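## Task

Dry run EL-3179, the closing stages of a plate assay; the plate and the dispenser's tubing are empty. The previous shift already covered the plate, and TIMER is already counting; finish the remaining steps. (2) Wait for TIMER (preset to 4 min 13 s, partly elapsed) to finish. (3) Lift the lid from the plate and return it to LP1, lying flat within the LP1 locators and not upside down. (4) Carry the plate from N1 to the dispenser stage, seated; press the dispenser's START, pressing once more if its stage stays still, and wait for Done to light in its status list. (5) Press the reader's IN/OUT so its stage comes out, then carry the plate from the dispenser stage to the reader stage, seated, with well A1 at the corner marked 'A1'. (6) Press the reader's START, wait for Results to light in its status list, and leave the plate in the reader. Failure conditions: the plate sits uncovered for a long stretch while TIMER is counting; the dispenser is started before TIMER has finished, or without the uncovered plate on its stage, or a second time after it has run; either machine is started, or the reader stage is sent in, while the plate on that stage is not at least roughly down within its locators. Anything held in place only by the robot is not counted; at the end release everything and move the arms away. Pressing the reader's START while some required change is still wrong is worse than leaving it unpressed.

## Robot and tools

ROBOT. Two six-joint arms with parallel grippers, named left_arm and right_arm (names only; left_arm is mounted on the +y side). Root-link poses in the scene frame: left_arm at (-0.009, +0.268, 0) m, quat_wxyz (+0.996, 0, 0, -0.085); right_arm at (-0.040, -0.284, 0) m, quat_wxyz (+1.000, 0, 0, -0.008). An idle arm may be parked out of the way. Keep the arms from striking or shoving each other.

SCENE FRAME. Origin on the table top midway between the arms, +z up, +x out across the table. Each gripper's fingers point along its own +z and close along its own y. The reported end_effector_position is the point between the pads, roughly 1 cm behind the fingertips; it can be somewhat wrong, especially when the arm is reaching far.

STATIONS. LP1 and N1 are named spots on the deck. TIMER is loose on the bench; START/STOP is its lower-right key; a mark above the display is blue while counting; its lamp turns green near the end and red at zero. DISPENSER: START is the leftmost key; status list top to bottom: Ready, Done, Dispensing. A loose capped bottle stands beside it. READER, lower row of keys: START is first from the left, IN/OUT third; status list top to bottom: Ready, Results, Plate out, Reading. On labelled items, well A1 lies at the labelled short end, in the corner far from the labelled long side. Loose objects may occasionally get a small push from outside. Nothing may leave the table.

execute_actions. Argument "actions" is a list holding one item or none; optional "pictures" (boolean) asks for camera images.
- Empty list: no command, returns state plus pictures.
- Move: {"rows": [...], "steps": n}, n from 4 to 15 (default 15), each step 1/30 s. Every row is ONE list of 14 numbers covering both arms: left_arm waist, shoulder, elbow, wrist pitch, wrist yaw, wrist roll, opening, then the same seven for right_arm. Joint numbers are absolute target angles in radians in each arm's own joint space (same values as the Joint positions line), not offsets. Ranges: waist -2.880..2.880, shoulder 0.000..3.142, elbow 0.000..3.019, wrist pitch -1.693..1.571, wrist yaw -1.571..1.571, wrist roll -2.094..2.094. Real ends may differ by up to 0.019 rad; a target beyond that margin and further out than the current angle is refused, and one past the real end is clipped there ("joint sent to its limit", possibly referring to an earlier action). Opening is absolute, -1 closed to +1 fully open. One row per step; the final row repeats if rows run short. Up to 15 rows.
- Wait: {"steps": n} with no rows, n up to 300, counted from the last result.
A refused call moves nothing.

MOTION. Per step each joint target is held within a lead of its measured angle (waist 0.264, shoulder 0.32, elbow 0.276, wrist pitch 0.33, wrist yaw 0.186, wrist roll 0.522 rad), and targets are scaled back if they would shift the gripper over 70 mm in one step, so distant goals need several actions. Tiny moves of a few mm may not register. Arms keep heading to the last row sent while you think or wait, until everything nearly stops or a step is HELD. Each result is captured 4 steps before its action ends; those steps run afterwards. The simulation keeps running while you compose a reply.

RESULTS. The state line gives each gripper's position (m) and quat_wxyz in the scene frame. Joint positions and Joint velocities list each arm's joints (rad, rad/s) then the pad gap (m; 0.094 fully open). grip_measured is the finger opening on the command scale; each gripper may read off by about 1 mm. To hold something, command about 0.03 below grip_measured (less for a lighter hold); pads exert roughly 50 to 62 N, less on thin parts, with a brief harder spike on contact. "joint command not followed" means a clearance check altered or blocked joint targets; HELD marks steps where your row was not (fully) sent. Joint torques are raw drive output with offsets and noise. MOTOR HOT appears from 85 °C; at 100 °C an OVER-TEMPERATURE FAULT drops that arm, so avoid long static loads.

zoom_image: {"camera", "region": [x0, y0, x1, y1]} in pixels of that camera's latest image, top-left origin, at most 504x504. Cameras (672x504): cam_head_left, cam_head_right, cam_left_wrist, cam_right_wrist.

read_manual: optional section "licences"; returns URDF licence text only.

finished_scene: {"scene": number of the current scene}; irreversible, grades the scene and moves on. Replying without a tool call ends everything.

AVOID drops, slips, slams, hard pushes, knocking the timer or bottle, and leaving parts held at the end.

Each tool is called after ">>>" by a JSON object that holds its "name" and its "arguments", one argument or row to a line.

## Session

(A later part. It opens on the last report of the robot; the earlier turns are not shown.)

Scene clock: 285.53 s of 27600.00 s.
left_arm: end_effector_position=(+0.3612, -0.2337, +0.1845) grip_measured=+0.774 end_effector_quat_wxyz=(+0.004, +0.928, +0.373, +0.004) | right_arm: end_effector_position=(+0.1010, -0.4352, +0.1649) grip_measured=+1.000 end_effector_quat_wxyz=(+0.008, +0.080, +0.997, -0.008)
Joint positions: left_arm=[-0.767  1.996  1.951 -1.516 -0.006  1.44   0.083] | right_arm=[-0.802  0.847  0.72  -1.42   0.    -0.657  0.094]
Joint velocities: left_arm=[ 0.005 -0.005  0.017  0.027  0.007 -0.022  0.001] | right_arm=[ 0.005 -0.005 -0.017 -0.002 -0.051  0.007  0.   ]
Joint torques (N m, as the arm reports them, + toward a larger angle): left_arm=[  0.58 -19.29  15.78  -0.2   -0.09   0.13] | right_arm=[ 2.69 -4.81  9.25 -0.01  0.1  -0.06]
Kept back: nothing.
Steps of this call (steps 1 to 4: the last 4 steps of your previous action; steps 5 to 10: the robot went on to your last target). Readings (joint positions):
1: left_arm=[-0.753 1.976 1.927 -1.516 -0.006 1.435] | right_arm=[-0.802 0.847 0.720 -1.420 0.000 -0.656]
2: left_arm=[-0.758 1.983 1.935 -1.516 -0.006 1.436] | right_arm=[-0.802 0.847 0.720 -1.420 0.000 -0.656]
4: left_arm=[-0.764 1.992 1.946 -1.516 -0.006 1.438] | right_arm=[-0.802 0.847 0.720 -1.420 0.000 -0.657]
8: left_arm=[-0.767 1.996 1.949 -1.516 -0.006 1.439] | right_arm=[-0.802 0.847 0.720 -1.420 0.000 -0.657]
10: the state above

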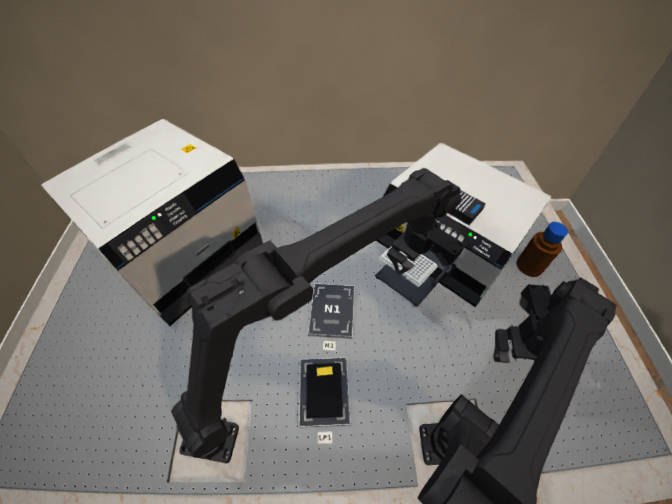

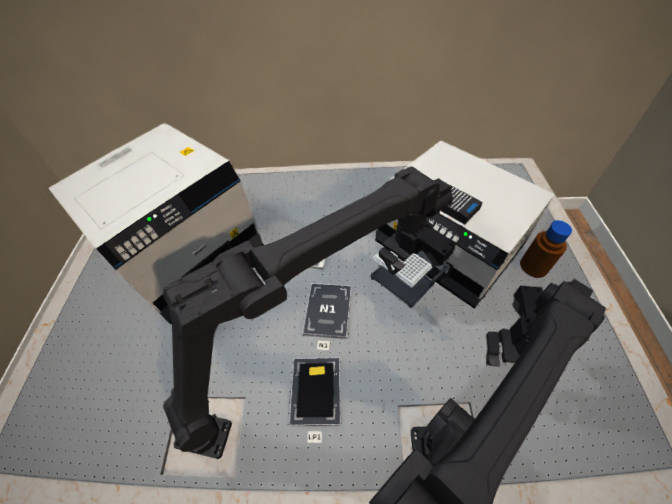

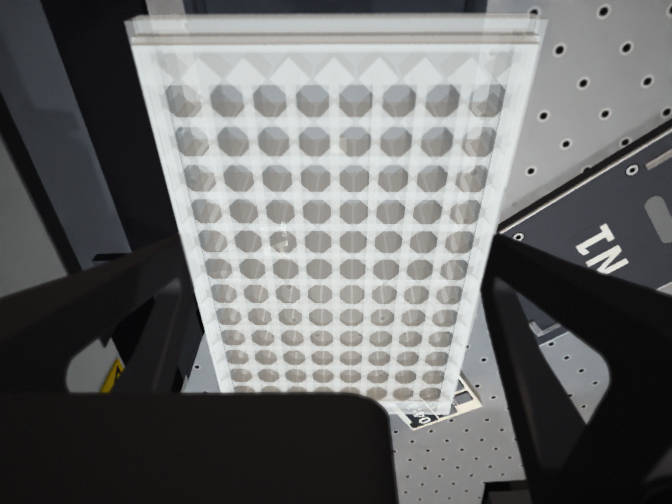

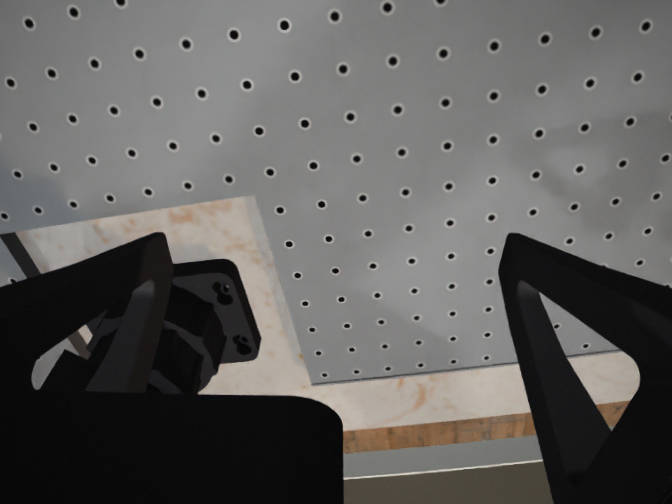

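>>> {"name": "execute_actions", "arguments": {
  "actions": [
    {"rows": [[-0.768,2.004,1.995,-1.518,-0.008,1.451,0.756,-0.806,0.840,0.707,-1.430,0.004,-0.670,1],[-0.768,2.005,1.975,-1.510,-0.008,1.451,0.756,-0.806,0.840,0.707,-1.430,0.004,-0.670,1],[-0.768,2.005,1.958,-1.503,-0.008,1.451,0.756,-0.806,0.840,0.707,-1.430,0.004,-0.670,1],[-0.768,2.005,1.948,-1.498,-0.008,1.451,0.756,-0.806,0.840,0.707,-1.430,0.004,-0.670,1],[-0.768,2.006,1.943,-1.492,-0.008,1.451,0.756,-0.806,0.840,0.707,-1.430,0.004,-0.670,1],[-0.768,2.006,1.937,-1.485,-0.008,1.451,0.756,-0.806,0.840,0.707,-1.430,0.004,-0.670,1],[-0.768,2.007,1.930,-1.477,-0.008,1.451,0.756,-0.806,0.840,0.707,-1.430,0.004,-0.670,1],[-0.768,2.007,1.922,-1.468,-0.008,1.451,0.756,-0.806,0.840,0.707,-1.430,0.004,-0.670,1],[-0.768,2.008,1.914,-1.458,-0.008,1.451,0.756,-0.806,0.840,0.707,-1.430,0.004,-0.670,1],[-0.768,2.008,1.906,-1.448,-0.008,1.451,0.756,-0.806,0.840,0.707,-1.430,0.004,-0.670,1],[-0.768,2.009,1.898,-1.438,-0.008,1.451,0.756,-0.806,0.840,0.707,-1.430,0.004,-0.670,1],[-0.768,2.009,1.890,-1.429,-0.008,1.451,0.756,-0.806,0.840,0.707,-1.430,0.004,-0.670,1],[-0.768,2.010,1.882,-1.420,-0.008,1.451,0.756,-0.806,0.840,0.707,-1.430,0.004,-0.670,1],[-0.768,2.010,1.875,-1.412,-0.008,1.451,0.756,-0.806,0.840,0.707,-1.430,0.004,-0.670,1],[-0.768,2.010,1.869,-1.405,-0.008,1.451,0.756,-0.806,0.840,0.707,-1.430,0.004,-0.670,1]], "steps": 15}
  ]
}}

>>> {"name": "execute_actions", "arguments": {
  "actions": [
    {"rows": [[-0.768,2.010,1.864,-1.399,-0.008,1.451,0.756,-0.806,0.840,0.707,-1.430,0.004,-0.670,1],[-0.768,2.010,1.860,-1.394,-0.008,1.451,0.756,-0.806,0.840,0.707,-1.430,0.004,-0.670,1],[-0.768,2.010,1.857,-1.391,-0.008,1.451,0.756,-0.806,0.840,0.707,-1.430,0.004,-0.670,1],[-0.768,2.010,1.856,-1.390,-0.008,1.451,0.756,-0.806,0.840,0.707,-1.430,0.004,-0.670,1]], "steps": 13}
  ],
  "pictures": true
}}

Scene clock: 286.67 s of 27600.00 s.
left_arm: end_effector_position=(+0.3621, -0.2349, +0.1697) grip_measured=+0.774 end_effector_quat_wxyz=(+0.009, +0.928, +0.373, +0.005) | right_arm: end_effector_position=(+0.1010, -0.4352, +0.1649) grip_measured=+1.000 end_effector_quat_wxyz=(+0.008, +0.080, +0.997, -0.008)
Joint positions: left_arm=[-0.767  1.996  1.912 -1.468 -0.006  1.441  0.083] | right_arm=[-0.802  0.847  0.72  -1.42   0.    -0.658  0.094]
Joint velocities: left_arm=[-0.005 -0.015 -0.266  0.261  0.095  0.081 -0.001] | right_arm=[ 0.005 -0.005 -0.007 -0.002 -0.066  0.022  0.   ]
Joint torques (N m, as the arm reports them, + toward a larger angle): left_arm=[  0.66 -18.73  10.31   0.65  -0.11   0.11] | right_arm=[ 2.84 -4.76  9.24  0.01  0.09 -0.06]
Steps of this call (steps 1 to 23: the robot went on to your last target; steps 24 to 34: the first 11 steps of this action). Readings (joint positions):
24: left_arm=[-0.767 1.996 1.952 -1.516 -0.006 1.441] | right_arm=[-0.802 0.847 0.720 -1.420 0.000 -0.658]
25: left_arm=[-0.767 1.996 1.952 -1.516 -0.006 1.441] | right_arm=[-0.802 0.847 0.720 -1.420 0.000 -0.658]
27: left_arm=[-0.767 1.996 1.951 -1.515 -0.006 1.441] | right_arm=[-0.802 0.847 0.720 -1.420 0.000 -0.658]
31: left_arm=[-0.767 1.996 1.936 -1.494 -0.006 1.441] | right_arm=[-0.802 0.847 0.720 -1.420 0.000 -0.658]
34: the state above

Scene clock: 287.10 s of 27600.00 s.
left_arm: end_effector_position=(+0.3613, -0.2338, +0.1457) grip_measured=+0.774 end_effector_quat_wxyz=(+0.010, +0.928, +0.373, +0.005) | right_arm: end_effector_position=(+0.1010, -0.4352, +0.1649) grip_measured=+1.000 end_effector_quat_wxyz=(+0.008, +0.080, +0.997, -0.008)
Joint positions: left_arm=[-0.767  1.998  1.853 -1.404 -0.006  1.441  0.083] | right_arm=[-0.802  0.847  0.72  -1.42   0.    -0.658  0.094]
Joint velocities: left_arm=[-0.015  0.005 -0.007 -0.002  0.022  0.007  0.   ] | right_arm=[-0.024  0.005  0.012 -0.002 -0.007 -0.007  0.   ]
Joint torques (N m, as the arm reports them, + toward a larger angle): left_arm=[  0.64 -18.95  10.38   0.8   -0.09   0.12] | right_arm=[ 2.81 -4.85  9.21  0.02  0.08 -0.06]
Steps of this call (steps 1 to 4: the last 4 steps of your previous action; steps 5 to 13: the first 9 steps of this action). Readings (joint positions):
5: left_arm=[-0.767 1.996 1.871 -1.425 -0.006 1.441] | right_arm=[-0.802 0.847 0.720 -1.420 0.000 -0.658]
6: left_arm=[-0.767 1.996 1.865 -1.419 -0.006 1.441] | right_arm=[-0.802 0.847 0.720 -1.420 0.000 -0.658]
8: left_arm=[-0.767 1.997 1.856 -1.410 -0.006 1.441] | right_arm=[-0.802 0.847 0.720 -1.420 0.000 -0.658]
12: left_arm=[-0.767 1.998 1.853 -1.404 -0.006 1.441] | right_arm=[-0.802 0.847 0.720 -1.420 0.000 -0.658]
13: the state above

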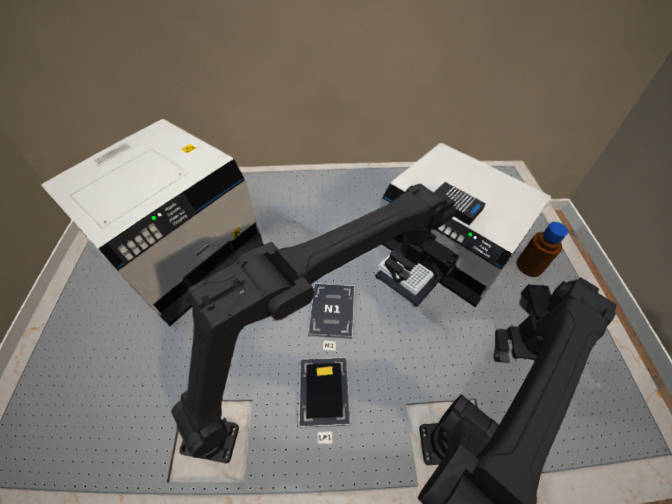

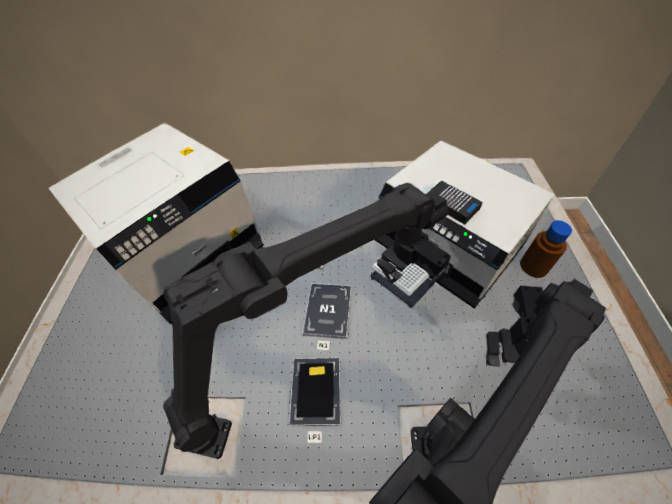

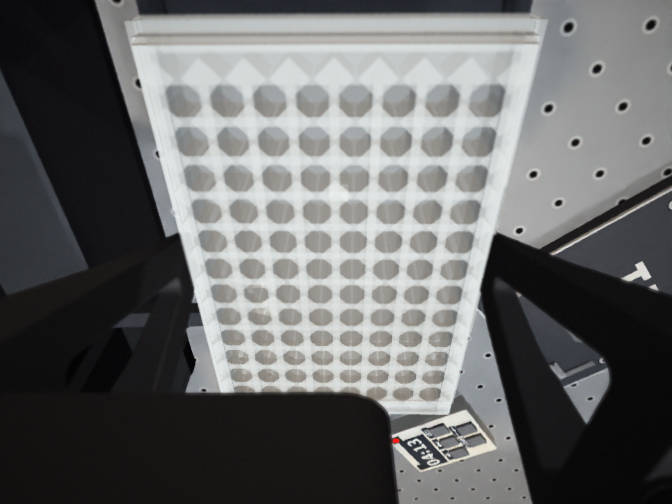

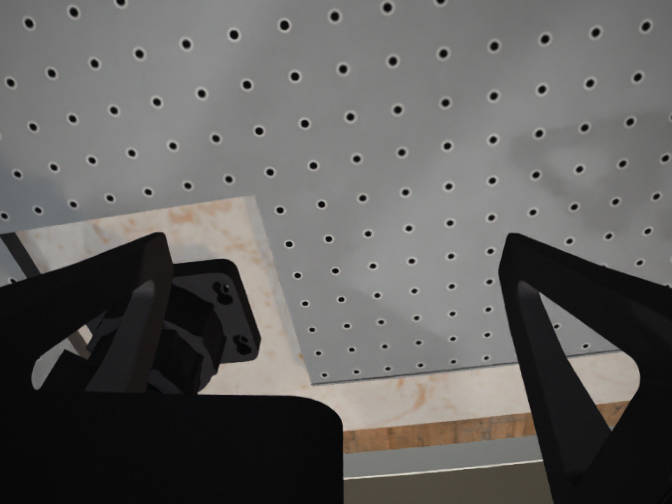

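>>> {"name": "zoom_image", "arguments": {
  "camera": "cam_left_wrist",
  "region": [100, 0, 580, 60]
}}

>>> {"name": "zoom_image", "arguments": {
  "camera": "cam_head_left",
  "region": [365, 240, 455, 315]
}}

>>> {"name": "zoom_image", "arguments": {
  "camera": "cam_left_wrist",
  "region": [270, 140, 410, 250]
}}

Region (100, 0, 580, 60) of cam_left_wrist's 672x504 image, scaled by 1.050, with more detail than that image has; it fills the top 63 rows of this view, and the rest is white.

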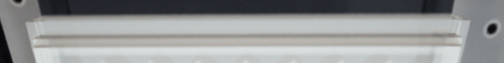

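Region (365, 240, 455, 315) of cam_head_left's 672x504 image, scaled by 5.600, with more detail than that image has.

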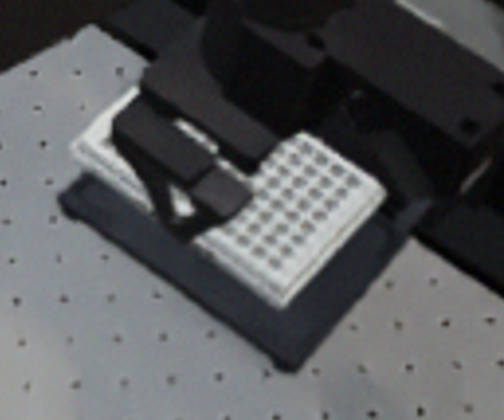

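Region (270, 140, 410, 250) of cam_left_wrist's 672x504 image, scaled by 3.600, with more detail than that image has; it fills the top 396 rows of this view, and the rest is white.

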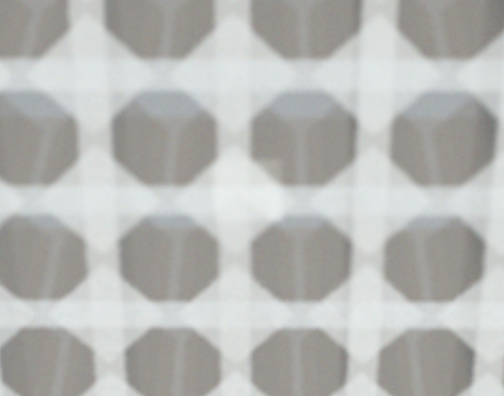

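>>> {"name": "execute_actions", "arguments": {
  "actions": [
    {"rows": [[-0.771,2.011,1.855,-1.388,-0.008,1.442,0.756,-0.806,0.840,0.707,-1.430,0.004,-0.670,1],[-0.774,2.012,1.854,-1.386,-0.008,1.434,0.756,-0.806,0.840,0.707,-1.430,0.004,-0.670,1],[-0.777,2.013,1.852,-1.384,-0.008,1.428,0.756,-0.806,0.840,0.707,-1.430,0.004,-0.670,1],[-0.779,2.014,1.850,-1.381,-0.008,1.424,0.756,-0.806,0.840,0.707,-1.430,0.004,-0.670,1],[-0.781,2.015,1.848,-1.378,-0.008,1.421,0.756,-0.806,0.840,0.707,-1.430,0.004,-0.670,1],[-0.783,2.016,1.846,-1.375,-0.008,1.418,0.756,-0.806,0.840,0.707,-1.430,0.004,-0.670,1],[-0.785,2.017,1.844,-1.372,-0.008,1.415,0.756,-0.806,0.840,0.707,-1.430,0.004,-0.670,1],[-0.787,2.018,1.842,-1.369,-0.008,1.412,0.756,-0.806,0.840,0.707,-1.430,0.004,-0.670,1],[-0.789,2.018,1.840,-1.366,-0.008,1.409,0.756,-0.806,0.840,0.707,-1.430,0.004,-0.670,1],[-0.790,2.018,1.838,-1.364,-0.008,1.407,0.756,-0.806,0.840,0.707,-1.430,0.004,-0.670,1]], "steps": 15}
  ]
}}

>>> {"name": "execute_actions", "arguments": {
  "actions": [
    {"steps": 9}
  ],
  "pictures": true
}}

>>> {"name": "zoom_image", "arguments": {
  "camera": "cam_head_left",
  "region": [365, 240, 455, 315]
}}

>>> {"name": "zoom_image", "arguments": {
  "camera": "cam_left_wrist",
  "region": [80, 0, 330, 100]
}}

>>> {"name": "zoom_image", "arguments": {
  "camera": "cam_left_wrist",
  "region": [344, 0, 594, 100]
}}

Scene clock: 288.80 s of 27600.00 s.
left_arm: end_effector_position=(+0.3596, -0.2375, +0.1404) grip_measured=+0.774 end_effector_quat_wxyz=(+0.015, +0.926, +0.377, +0.006) | right_arm: end_effector_position=(+0.1010, -0.4352, +0.1649) grip_measured=+1.000 end_effector_quat_wxyz=(+0.008, +0.080, +0.997, -0.008)
Joint positions: left_arm=[-0.772  1.999  1.84  -1.379 -0.006  1.425  0.083] | right_arm=[-0.802  0.847  0.72  -1.42   0.    -0.658  0.094]
Joint velocities: left_arm=[-0.044 -0.005 -0.066  0.037  0.022 -0.037 -0.001] | right_arm=[-0.005 -0.005 -0.002 -0.012 -0.007  0.139  0.   ]
Joint torques (N m, as the arm reports them, + toward a larger angle): left_arm=[ -0.27 -17.8   10.13   0.57  -0.1   -0.09] | right_arm=[ 2.81 -4.8   9.21 -0.01  0.09 -0.06]
Steps of this call (steps 1 to 4: the last 4 steps of your previous action; steps 5 to 15: the robot went on to your last target; steps 16 to 40: nothing new was sent; steps 41 to 51: the first 11 steps of this action). Readings (joint positions):
41: left_arm=[-0.767 1.998 1.853 -1.402 -0.006 1.441] | right_arm=[-0.802 0.847 0.720 -1.420 0.000 -0.658]
42: left_arm=[-0.767 1.998 1.853 -1.402 -0.006 1.441] | right_arm=[-0.802 0.847 0.720 -1.420 0.000 -0.658]
44: left_arm=[-0.767 1.998 1.853 -1.398 -0.006 1.439] | right_arm=[-0.802 0.847 0.720 -1.420 0.000 -0.658]
48: left_arm=[-0.768 1.998 1.846 -1.387 -0.006 1.431] | right_arm=[-0.802 0.847 0.720 -1.420 0.000 -0.658]
51: the state above

Scene clock: 289.10 s of 27600.00 s.
left_arm: end_effector_position=(+0.3548, -0.2407, +0.1367) grip_measured=+0.774 end_effector_quat_wxyz=(+0.013, +0.926, +0.376, +0.006) | right_arm: end_effector_position=(+0.1010, -0.4352, +0.1649) grip_measured=+1.000 end_effector_quat_wxyz=(+0.008, +0.080, +0.997, -0.008)
Joint positions: left_arm=[-0.782  2.003  1.837 -1.377 -0.006  1.418  0.083] | right_arm=[-0.802  0.847  0.72  -1.42   0.    -0.658  0.094]
Joint velocities: left_arm=[-0.015 -0.015 -0.002 -0.007  0.007 -0.051 -0.001] | right_arm=[-0.015  0.015  0.017 -0.012  0.007 -0.066  0.   ]
Joint torques (N m, as the arm reports them, + toward a larger angle): left_arm=[ -0.28 -18.84  10.12   0.69  -0.09  -0.09] | right_arm=[ 2.73 -4.8   9.25  0.    0.09 -0.06]
Kept back: nothing.
Steps of this call (steps 1 to 4: the last 4 steps of your previous action; steps 5 to 9: the robot went on to your last target). Readings (joint positions):
1: left_arm=[-0.774 2.000 1.838 -1.378 -0.006 1.423] | right_arm=[-0.802 0.847 0.720 -1.420 0.000 -0.658]
2: left_arm=[-0.776 2.001 1.837 -1.378 -0.006 1.422] | right_arm=[-0.802 0.847 0.720 -1.420 0.000 -0.658]
4: left_arm=[-0.779 2.002 1.837 -1.377 -0.006 1.420] | right_arm=[-0.802 0.847 0.720 -1.420 0.000 -0.658]
8: left_arm=[-0.782 2.003 1.837 -1.377 -0.006 1.419] | right_arm=[-0.802 0.847 0.720 -1.420 0.000 -0.658]
9: the state above

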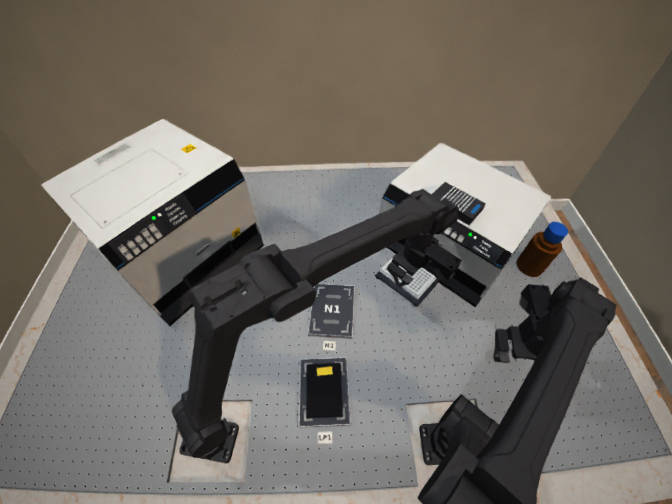

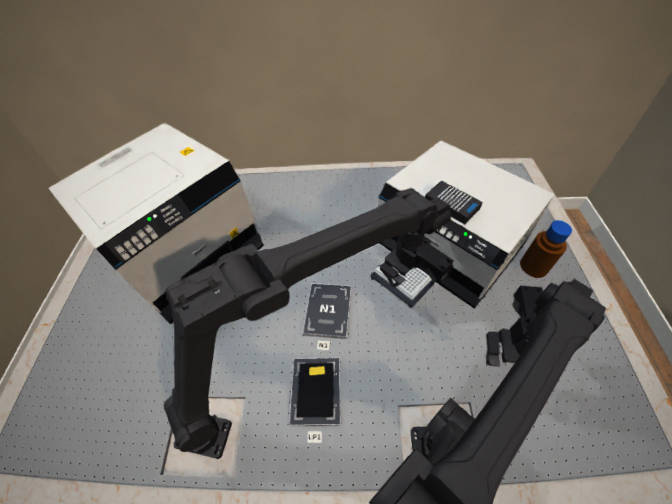

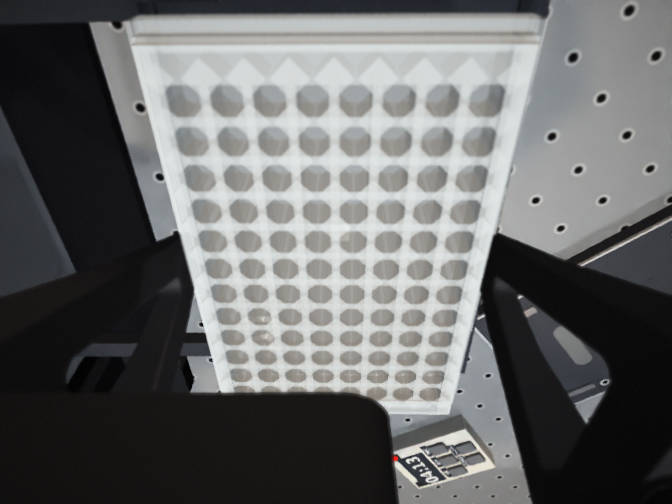

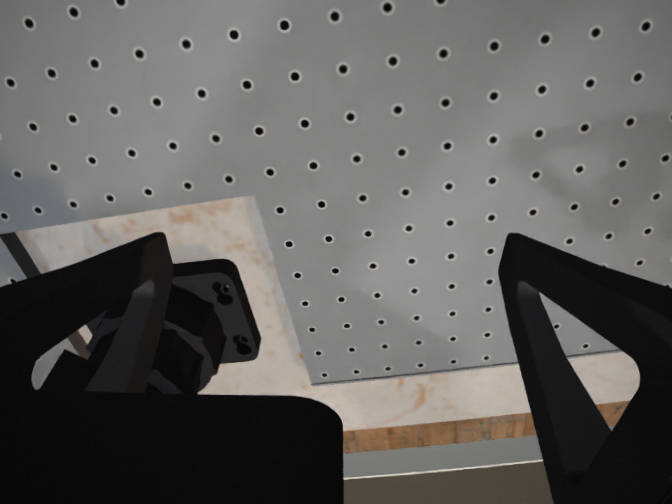

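Region (365, 240, 455, 315) of cam_head_left's 672x504 image, scaled by 5.600, with more detail than that image has.

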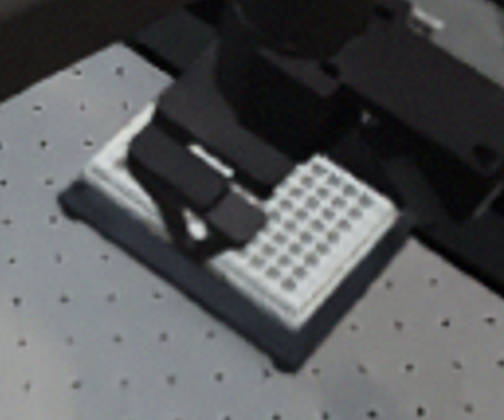

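Region (80, 0, 330, 100) of cam_left_wrist's 672x504 image, scaled by 2.016, with more detail than that image has; it fills the top 202 rows of this view, and the rest is white.

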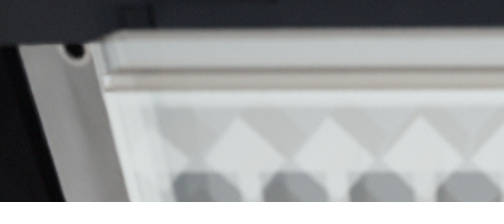

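Region (344, 0, 594, 100) of cam_left_wrist's 672x504 image, scaled by 2.016, with more detail than that image has; it fills the top 202 rows of this view, and the rest is white.

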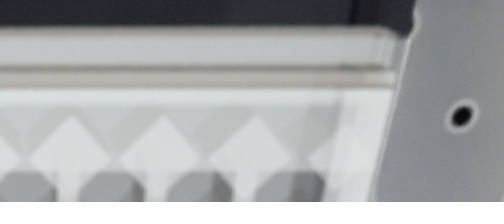

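>>> {"name": "zoom_image", "arguments": {
  "camera": "cam_left_wrist",
  "region": [170, 260, 510, 420]
}}

>>> {"name": "zoom_image", "arguments": {
  "camera": "cam_left_wrist",
  "region": [280, 190, 400, 280]
}}

Region (170, 260, 510, 420) of cam_left_wrist's 672x504 image, scaled by 1.482, with more detail than that image has; it fills the top 237 rows of this view, and the rest is white.

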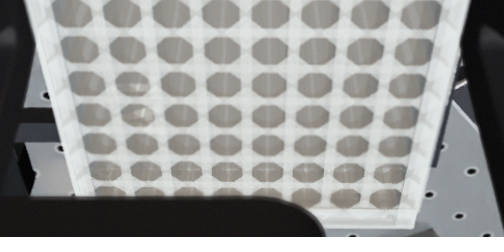

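Region (280, 190, 400, 280) of cam_left_wrist's 672x504 image, scaled by 4.200, with more detail than that image has; it fills the top 378 rows of this view, and the rest is white.

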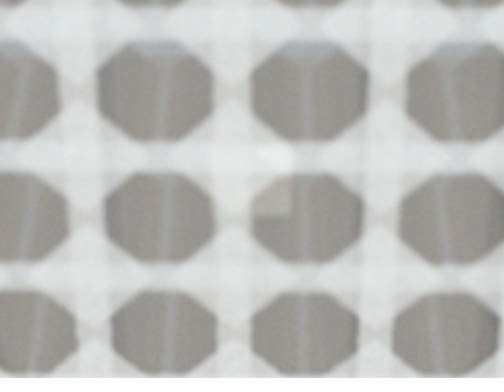

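>>> {"name": "execute_actions", "arguments": {
  "actions": [
    {"rows": [[-0.790,2.018,1.837,-1.364,-0.008,1.404,0.756,-0.806,0.840,0.707,-1.430,0.004,-0.670,1],[-0.790,2.018,1.836,-1.364,-0.008,1.401,0.756,-0.806,0.840,0.707,-1.430,0.004,-0.670,1],[-0.790,2.018,1.835,-1.364,-0.008,1.398,0.756,-0.806,0.840,0.707,-1.430,0.004,-0.670,1],[-0.790,2.018,1.834,-1.364,-0.008,1.395,0.756,-0.806,0.840,0.707,-1.430,0.004,-0.670,1],[-0.790,2.018,1.833,-1.364,-0.008,1.392,0.756,-0.806,0.840,0.707,-1.430,0.004,-0.670,1],[-0.790,2.018,1.833,-1.364,-0.008,1.389,0.756,-0.806,0.840,0.707,-1.430,0.004,-0.670,1]], "steps": 15}
  ]
}}

>>> {"name": "execute_actions", "arguments": {
  "actions": [
    {"steps": 8}
  ],
  "pictures": true
}}

>>> {"name": "zoom_image", "arguments": {
  "camera": "cam_left_wrist",
  "region": [170, 260, 510, 420]
}}

>>> {"name": "zoom_image", "arguments": {
  "camera": "cam_left_wrist",
  "region": [280, 190, 400, 280]
}}

>>> {"name": "zoom_image", "arguments": {
  "camera": "cam_left_wrist",
  "region": [80, 0, 330, 100]
}}

>>> {"name": "zoom_image", "arguments": {
  "camera": "cam_left_wrist",
  "region": [344, 0, 594, 100]
}}

Scene clock: 290.60 s of 27600.00 s.
left_arm: end_effector_position=(+0.3540, -0.2395, +0.1348) grip_measured=+0.774 end_effector_quat_wxyz=(+0.010, +0.923, +0.384, +0.005) | right_arm: end_effector_position=(+0.1010, -0.4352, +0.1649) grip_measured=+1.000 end_effector_quat_wxyz=(+0.008, +0.080, +0.997, -0.008)
Joint positions: left_arm=[-0.782  2.003  1.832 -1.376 -0.006  1.402  0.083] | right_arm=[-0.802  0.847  0.72  -1.42   0.    -0.658  0.094]
Joint velocities: left_arm=[ 0.005  0.005 -0.022  0.007 -0.066 -0.022 -0.   ] | right_arm=[ 0.024 -0.005  0.002 -0.007 -0.066 -0.066  0.   ]
Joint torques (N m, as the arm reports them, + toward a larger angle): left_arm=[  0.03 -18.88  10.15   0.64  -0.1   -0.04] | right_arm=[ 2.81 -4.76  9.24  0.    0.08 -0.06]
Steps of this call (steps 1 to 15: the robot went on to your last target; steps 16 to 34: nothing new was sent; steps 35 to 45: the first 11 steps of this action). Readings (joint positions):
35: left_arm=[-0.782 2.003 1.837 -1.376 -0.006 1.417] | right_arm=[-0.802 0.847 0.720 -1.420 0.000 -0.658]
36: left_arm=[-0.782 2.003 1.837 -1.376 -0.006 1.416] | right_arm=[-0.802 0.847 0.720 -1.420 0.000 -0.658]
38: left_arm=[-0.782 2.003 1.837 -1.376 -0.006 1.413] | right_arm=[-0.802 0.847 0.720 -1.420 0.000 -0.658]
42: left_arm=[-0.782 2.003 1.833 -1.376 -0.006 1.405] | right_arm=[-0.802 0.847 0.720 -1.420 0.000 -0.658]
45: the state above

Scene clock: 290.87 s of 27600.00 s.
left_arm: end_effector_position=(+0.3540, -0.2395, +0.1348) grip_measured=+0.774 end_effector_quat_wxyz=(+0.010, +0.923, +0.385, +0.005) | right_arm: end_effector_position=(+0.1010, -0.4352, +0.1649) grip_measured=+1.000 end_effector_quat_wxyz=(+0.008, +0.080, +0.997, -0.008)
Joint positions: left_arm=[-0.782  2.003  1.832 -1.376 -0.006  1.4    0.083] | right_arm=[-0.802  0.847  0.72  -1.42   0.    -0.658  0.094]
Joint velocities: left_arm=[-0.015 -0.005  0.022 -0.012  0.022 -0.022  0.001] | right_arm=[-0.015 -0.015  0.002  0.012 -0.037 -0.007  0.   ]
Joint torques (N m, as the arm reports them, + toward a larger angle): left_arm=[  0.11 -18.71  10.1    0.7   -0.09  -0.06] | right_arm=[ 2.75 -4.78  9.22  0.02  0.09 -0.06]
Kept back: nothing.
Steps of this call (steps 1 to 4: the last 4 steps of your previous action; steps 5 to 8: the robot went on to your last target). Readings (joint positions):
1: left_arm=[-0.782 2.003 1.832 -1.376 -0.006 1.402] | right_arm=[-0.802 0.847 0.720 -1.420 0.000 -0.658]
2: left_arm=[-0.782 2.003 1.832 -1.376 -0.006 1.401] | right_arm=[-0.802 0.847 0.720 -1.420 0.000 -0.658]
4: left_arm=[-0.782 2.003 1.832 -1.376 -0.006 1.401] | right_arm=[-0.802 0.847 0.720 -1.420 0.000 -0.658]
8: the state above

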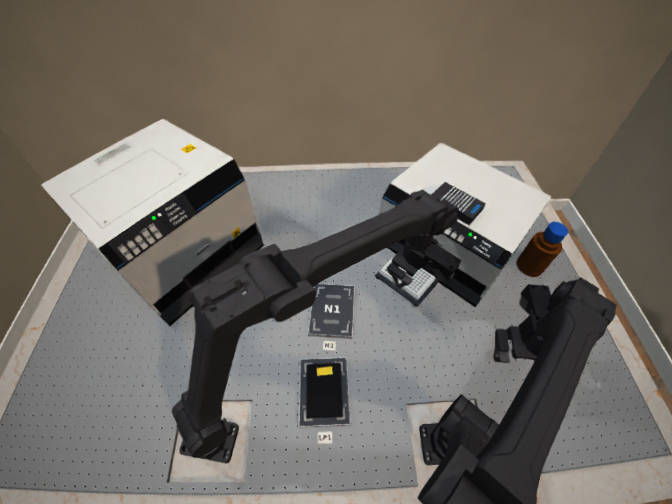

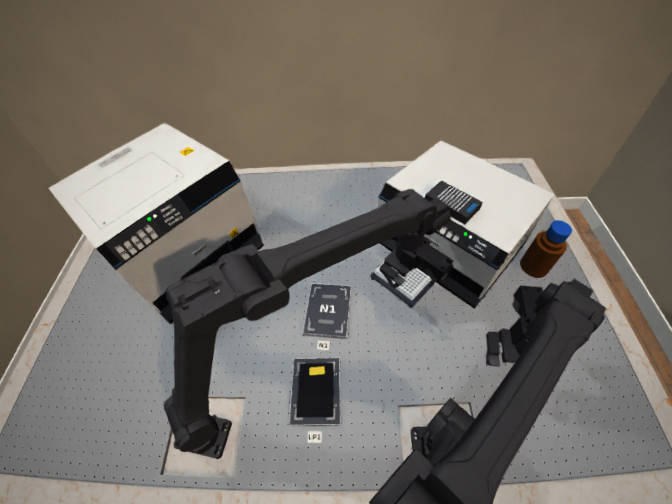

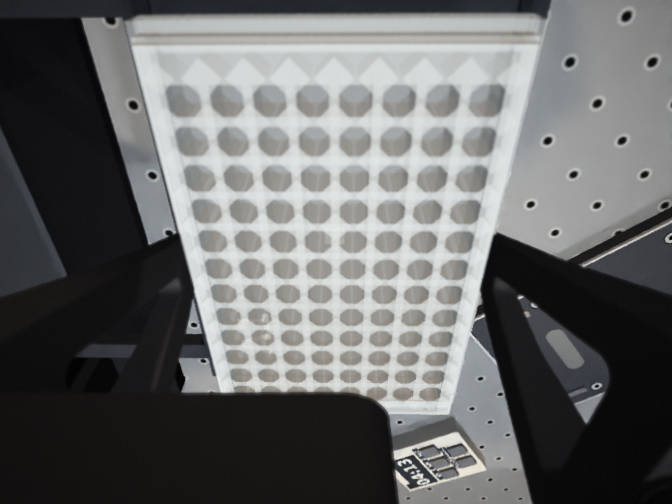

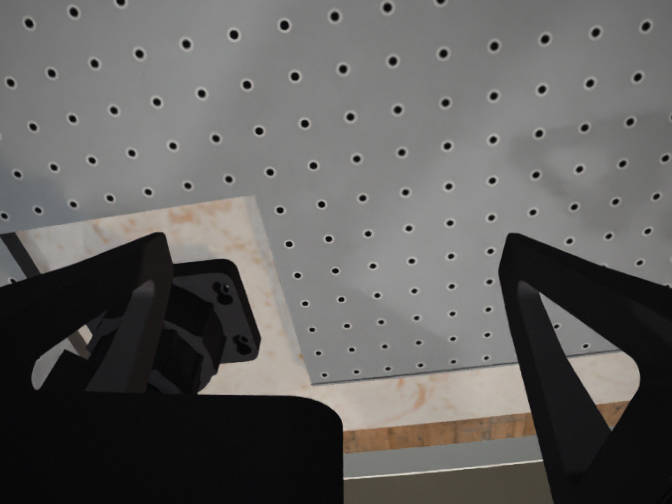

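Region (170, 260, 510, 420) of cam_left_wrist's 672x504 image, scaled by 1.482, with more detail than that image has; it fills the top 237 rows of this view, and the rest is white.

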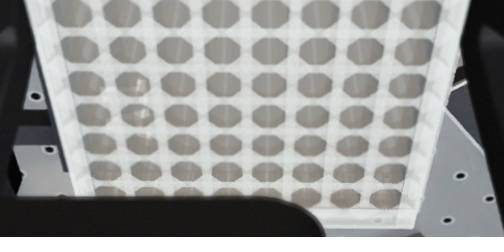

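Region (280, 190, 400, 280) of cam_left_wrist's 672x504 image, scaled by 4.200, with more detail than that image has; it fills the top 378 rows of this view, and the rest is white.

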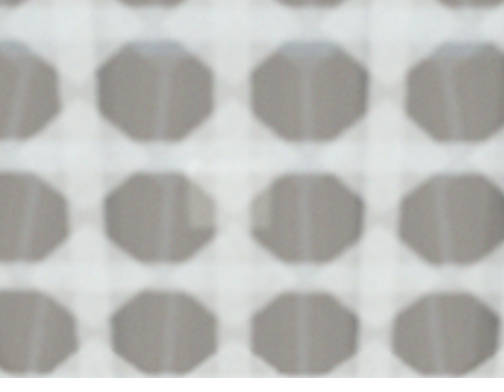

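Region (80, 0, 330, 100) of cam_left_wrist's 672x504 image, scaled by 2.016, with more detail than that image has; it fills the top 202 rows of this view, and the rest is white.

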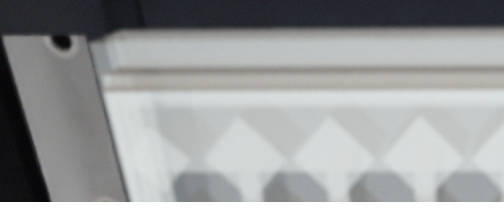

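Region (344, 0, 594, 100) of cam_left_wrist's 672x504 image, scaled by 2.016, with more detail than that image has; it fills the top 202 rows of this view, and the rest is white.

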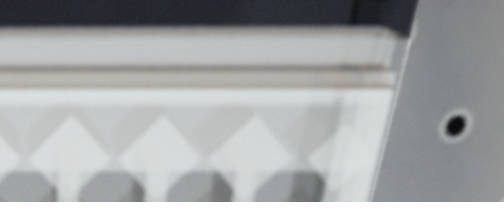

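>>> {"name": "execute_actions", "arguments": {
  "actions": [
    {"rows": [[-0.790,2.018,1.833,-1.363,-0.008,1.389,0.756,-0.806,0.840,0.707,-1.430,0.004,-0.670,1],[-0.790,2.0185,1.833,-1.362,-0.008,1.389,0.756,-0.806,0.840,0.707,-1.430,0.004,-0.670,1],[-0.790,2.019,1.832,-1.361,-0.008,1.389,0.756,-0.806,0.840,0.707,-1.430,0.004,-0.670,1],[-0.790,2.0195,1.831,-1.3597,-0.008,1.389,0.756,-0.806,0.840,0.707,-1.430,0.004,-0.670,1],[-0.790,2.020,1.830,-1.3584,-0.008,1.389,0.756,-0.806,0.840,0.707,-1.430,0.004,-0.670,1],[-0.790,2.0205,1.829,-1.3571,-0.008,1.389,0.756,-0.806,0.840,0.707,-1.430,0.004,-0.670,1],[-0.790,2.021,1.828,-1.3558,-0.008,1.389,0.756,-0.806,0.840,0.707,-1.430,0.004,-0.670,1],[-0.790,2.0215,1.827,-1.3545,-0.008,1.389,0.756,-0.806,0.840,0.707,-1.430,0.004,-0.670,1],[-0.790,2.022,1.826,-1.3532,-0.008,1.389,0.756,-0.806,0.840,0.707,-1.430,0.004,-0.670,1],[-0.790,2.022,1.825,-1.3519,-0.008,1.389,0.756,-0.806,0.840,0.707,-1.430,0.004,-0.670,1],[-0.790,2.022,1.824,-1.3506,-0.008,1.389,0.756,-0.806,0.840,0.707,-1.430,0.004,-0.670,1],[-0.790,2.022,1.823,-1.3493,-0.008,1.389,0.756,-0.806,0.840,0.707,-1.430,0.004,-0.670,1],[-0.790,2.022,1.822,-1.348,-0.008,1.389,0.756,-0.806,0.840,0.707,-1.430,0.004,-0.670,1]], "steps": 15}
  ]
}}

>>> {"name": "execute_actions", "arguments": {
  "actions": [
    {"steps": 9}
  ],
  "pictures": true
}}

>>> {"name": "zoom_image", "arguments": {
  "camera": "cam_head_left",
  "region": [365, 240, 455, 315]
}}

Scene clock: 291.83 s of 27600.00 s.
left_arm: end_effector_position=(+0.3545, -0.2403, +0.1327) grip_measured=+0.774 end_effector_quat_wxyz=(+0.013, +0.923, +0.385, +0.006) | right_arm: end_effector_position=(+0.1010, -0.4352, +0.1649) grip_measured=+1.000 end_effector_quat_wxyz=(+0.008, +0.080, +0.997, -0.008)
Joint positions: left_arm=[-0.782  2.003  1.826 -1.365 -0.006  1.399  0.083] | right_arm=[-0.802  0.847  0.72  -1.42   0.    -0.658  0.094]
Joint velocities: left_arm=[-0.005 -0.005 -0.056  0.022  0.007  0.037 -0.   ] | right_arm=[-0.005  0.005 -0.012 -0.017 -0.051  0.037  0.   ]
Joint torques (N m, as the arm reports them, + toward a larger angle): left_arm=[  0.09 -18.96   9.98   0.74  -0.1   -0.08] | right_arm=[ 2.77 -4.8   9.25  0.03  0.09 -0.06]
Steps of this call (steps 1 to 15: the robot went on to your last target; steps 16 to 18: nothing new was sent; steps 19 to 29: the first 11 steps of this action). Readings (joint positions):
19: left_arm=[-0.782 2.003 1.832 -1.376 -0.006 1.399] | right_arm=[-0.802 0.847 0.720 -1.420 0.000 -0.658]
20: left_arm=[-0.782 2.003 1.832 -1.376 -0.006 1.399] | right_arm=[-0.802 0.847 0.720 -1.420 0.000 -0.658]
22: left_arm=[-0.782 2.003 1.832 -1.375 -0.006 1.399] | right_arm=[-0.802 0.847 0.720 -1.420 0.000 -0.658]
26: left_arm=[-0.782 2.003 1.830 -1.369 -0.006 1.399] | right_arm=[-0.802 0.847 0.720 -1.420 0.000 -0.658]
29: the state above

Scene clock: 292.13 s of 27600.00 s.
left_arm: end_effector_position=(+0.3542, -0.2398, +0.1293) grip_measured=+0.774 end_effector_quat_wxyz=(+0.012, +0.923, +0.385, +0.005) | right_arm: end_effector_position=(+0.1010, -0.4352, +0.1649) grip_measured=+1.000 end_effector_quat_wxyz=(+0.008, +0.080, +0.997, -0.008)
Joint positions: left_arm=[-0.782  2.006  1.821 -1.361 -0.006  1.399  0.083] | right_arm=[-0.802  0.847  0.72  -1.42   0.    -0.658  0.094]
Joint velocities: left_arm=[-0.015 -0.015  0.007  0.007 -0.022 -0.037  0.   ] | right_arm=[-0.015 -0.015 -0.002  0.007 -0.037 -0.051  0.   ]
Joint torques (N m, as the arm reports them, + toward a larger angle): left_arm=[  0.19 -18.81  10.03   0.63  -0.1   -0.06] | right_arm=[ 2.76 -4.85  9.24  0.01  0.08 -0.06]
Kept back: nothing.
Steps of this call (steps 1 to 4: the last 4 steps of your previous action; steps 5 to 9: the robot went on to your last target). Readings (joint positions):
1: left_arm=[-0.782 2.003 1.824 -1.364 -0.006 1.399] | right_arm=[-0.802 0.847 0.720 -1.420 0.000 -0.658]
2: left_arm=[-0.782 2.004 1.823 -1.363 -0.006 1.399] | right_arm=[-0.802 0.847 0.720 -1.420 0.000 -0.658]
4: left_arm=[-0.782 2.004 1.821 -1.362 -0.006 1.399] | right_arm=[-0.802 0.847 0.720 -1.420 0.000 -0.658]
8: left_arm=[-0.782 2.006 1.821 -1.361 -0.006 1.399] | right_arm=[-0.802 0.847 0.720 -1.420 0.000 -0.658]
9: the state above

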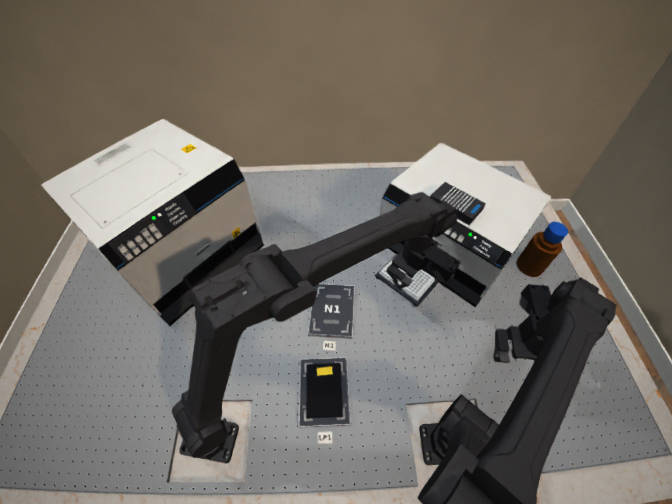

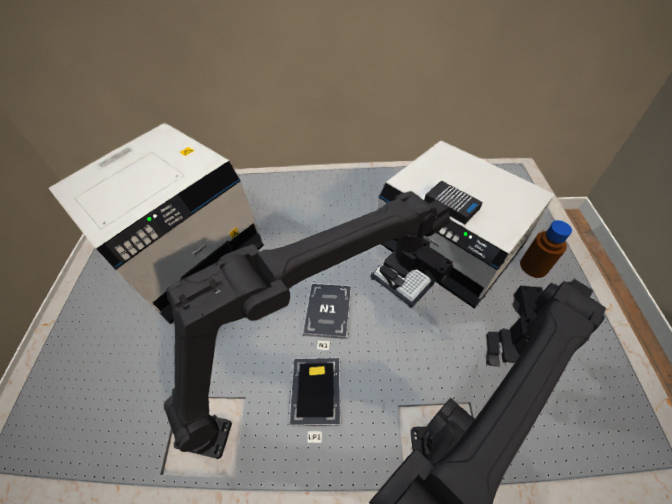

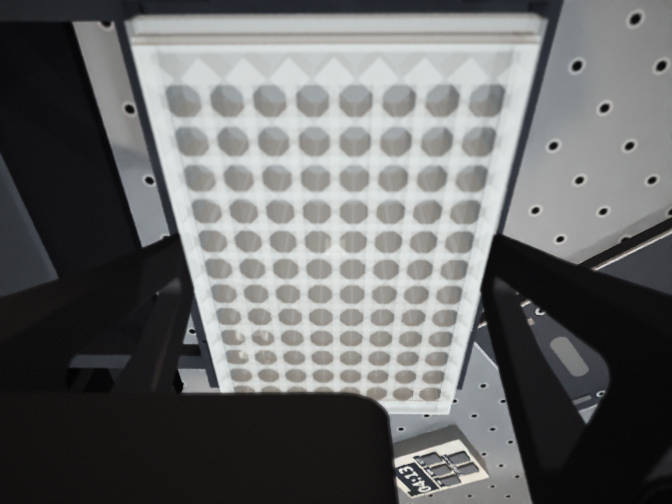

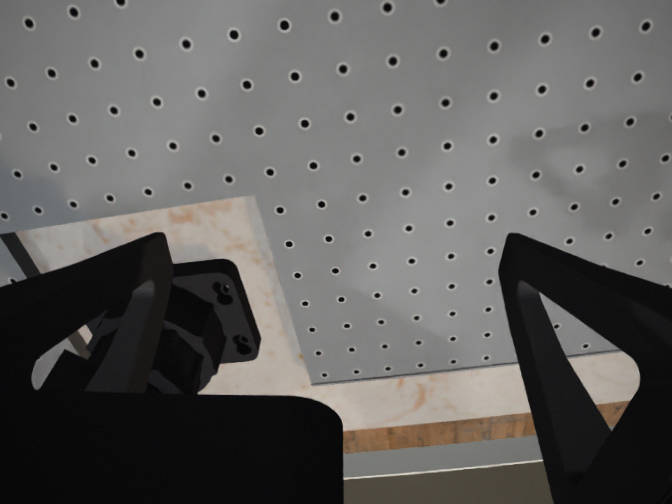

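Region (365, 240, 455, 315) of cam_head_left's 672x504 image, scaled by 5.600, with more detail than that image has.

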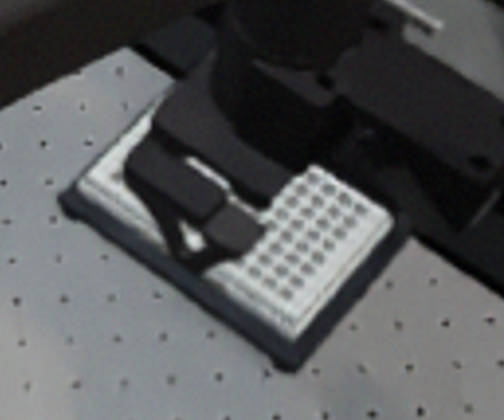

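>>> {"name": "zoom_image", "arguments": {
  "camera": "cam_left_wrist",
  "region": [80, 0, 330, 100]
}}

>>> {"name": "zoom_image", "arguments": {
  "camera": "cam_left_wrist",
  "region": [344, 0, 594, 100]
}}

>>> {"name": "zoom_image", "arguments": {
  "camera": "cam_left_wrist",
  "region": [170, 260, 510, 420]
}}

>>> {"name": "zoom_image", "arguments": {
  "camera": "cam_left_wrist",
  "region": [280, 200, 400, 290]
}}

Region (80, 0, 330, 100) of cam_left_wrist's 672x504 image, scaled by 2.016, with more detail than that image has; it fills the top 202 rows of this view, and the rest is white.

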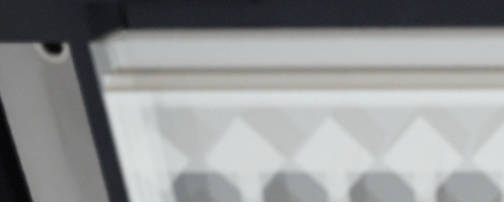

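Region (344, 0, 594, 100) of cam_left_wrist's 672x504 image, scaled by 2.016, with more detail than that image has; it fills the top 202 rows of this view, and the rest is white.

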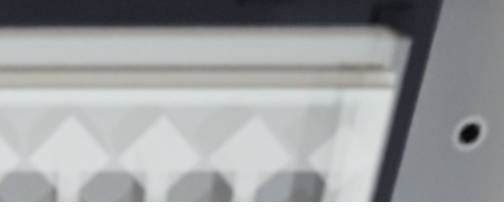

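Region (170, 260, 510, 420) of cam_left_wrist's 672x504 image, scaled by 1.482, with more detail than that image has; it fills the top 237 rows of this view, and the rest is white.

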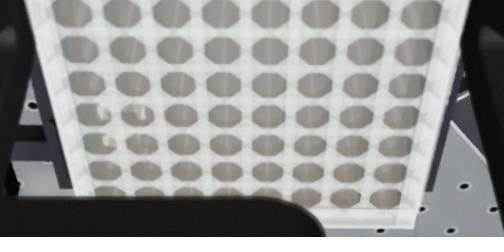

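Region (280, 200, 400, 290) of cam_left_wrist's 672x504 image, scaled by 4.200, with more detail than that image has; it fills the top 378 rows of this view, and the rest is white.

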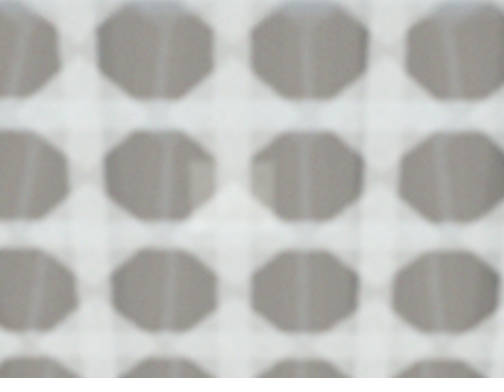

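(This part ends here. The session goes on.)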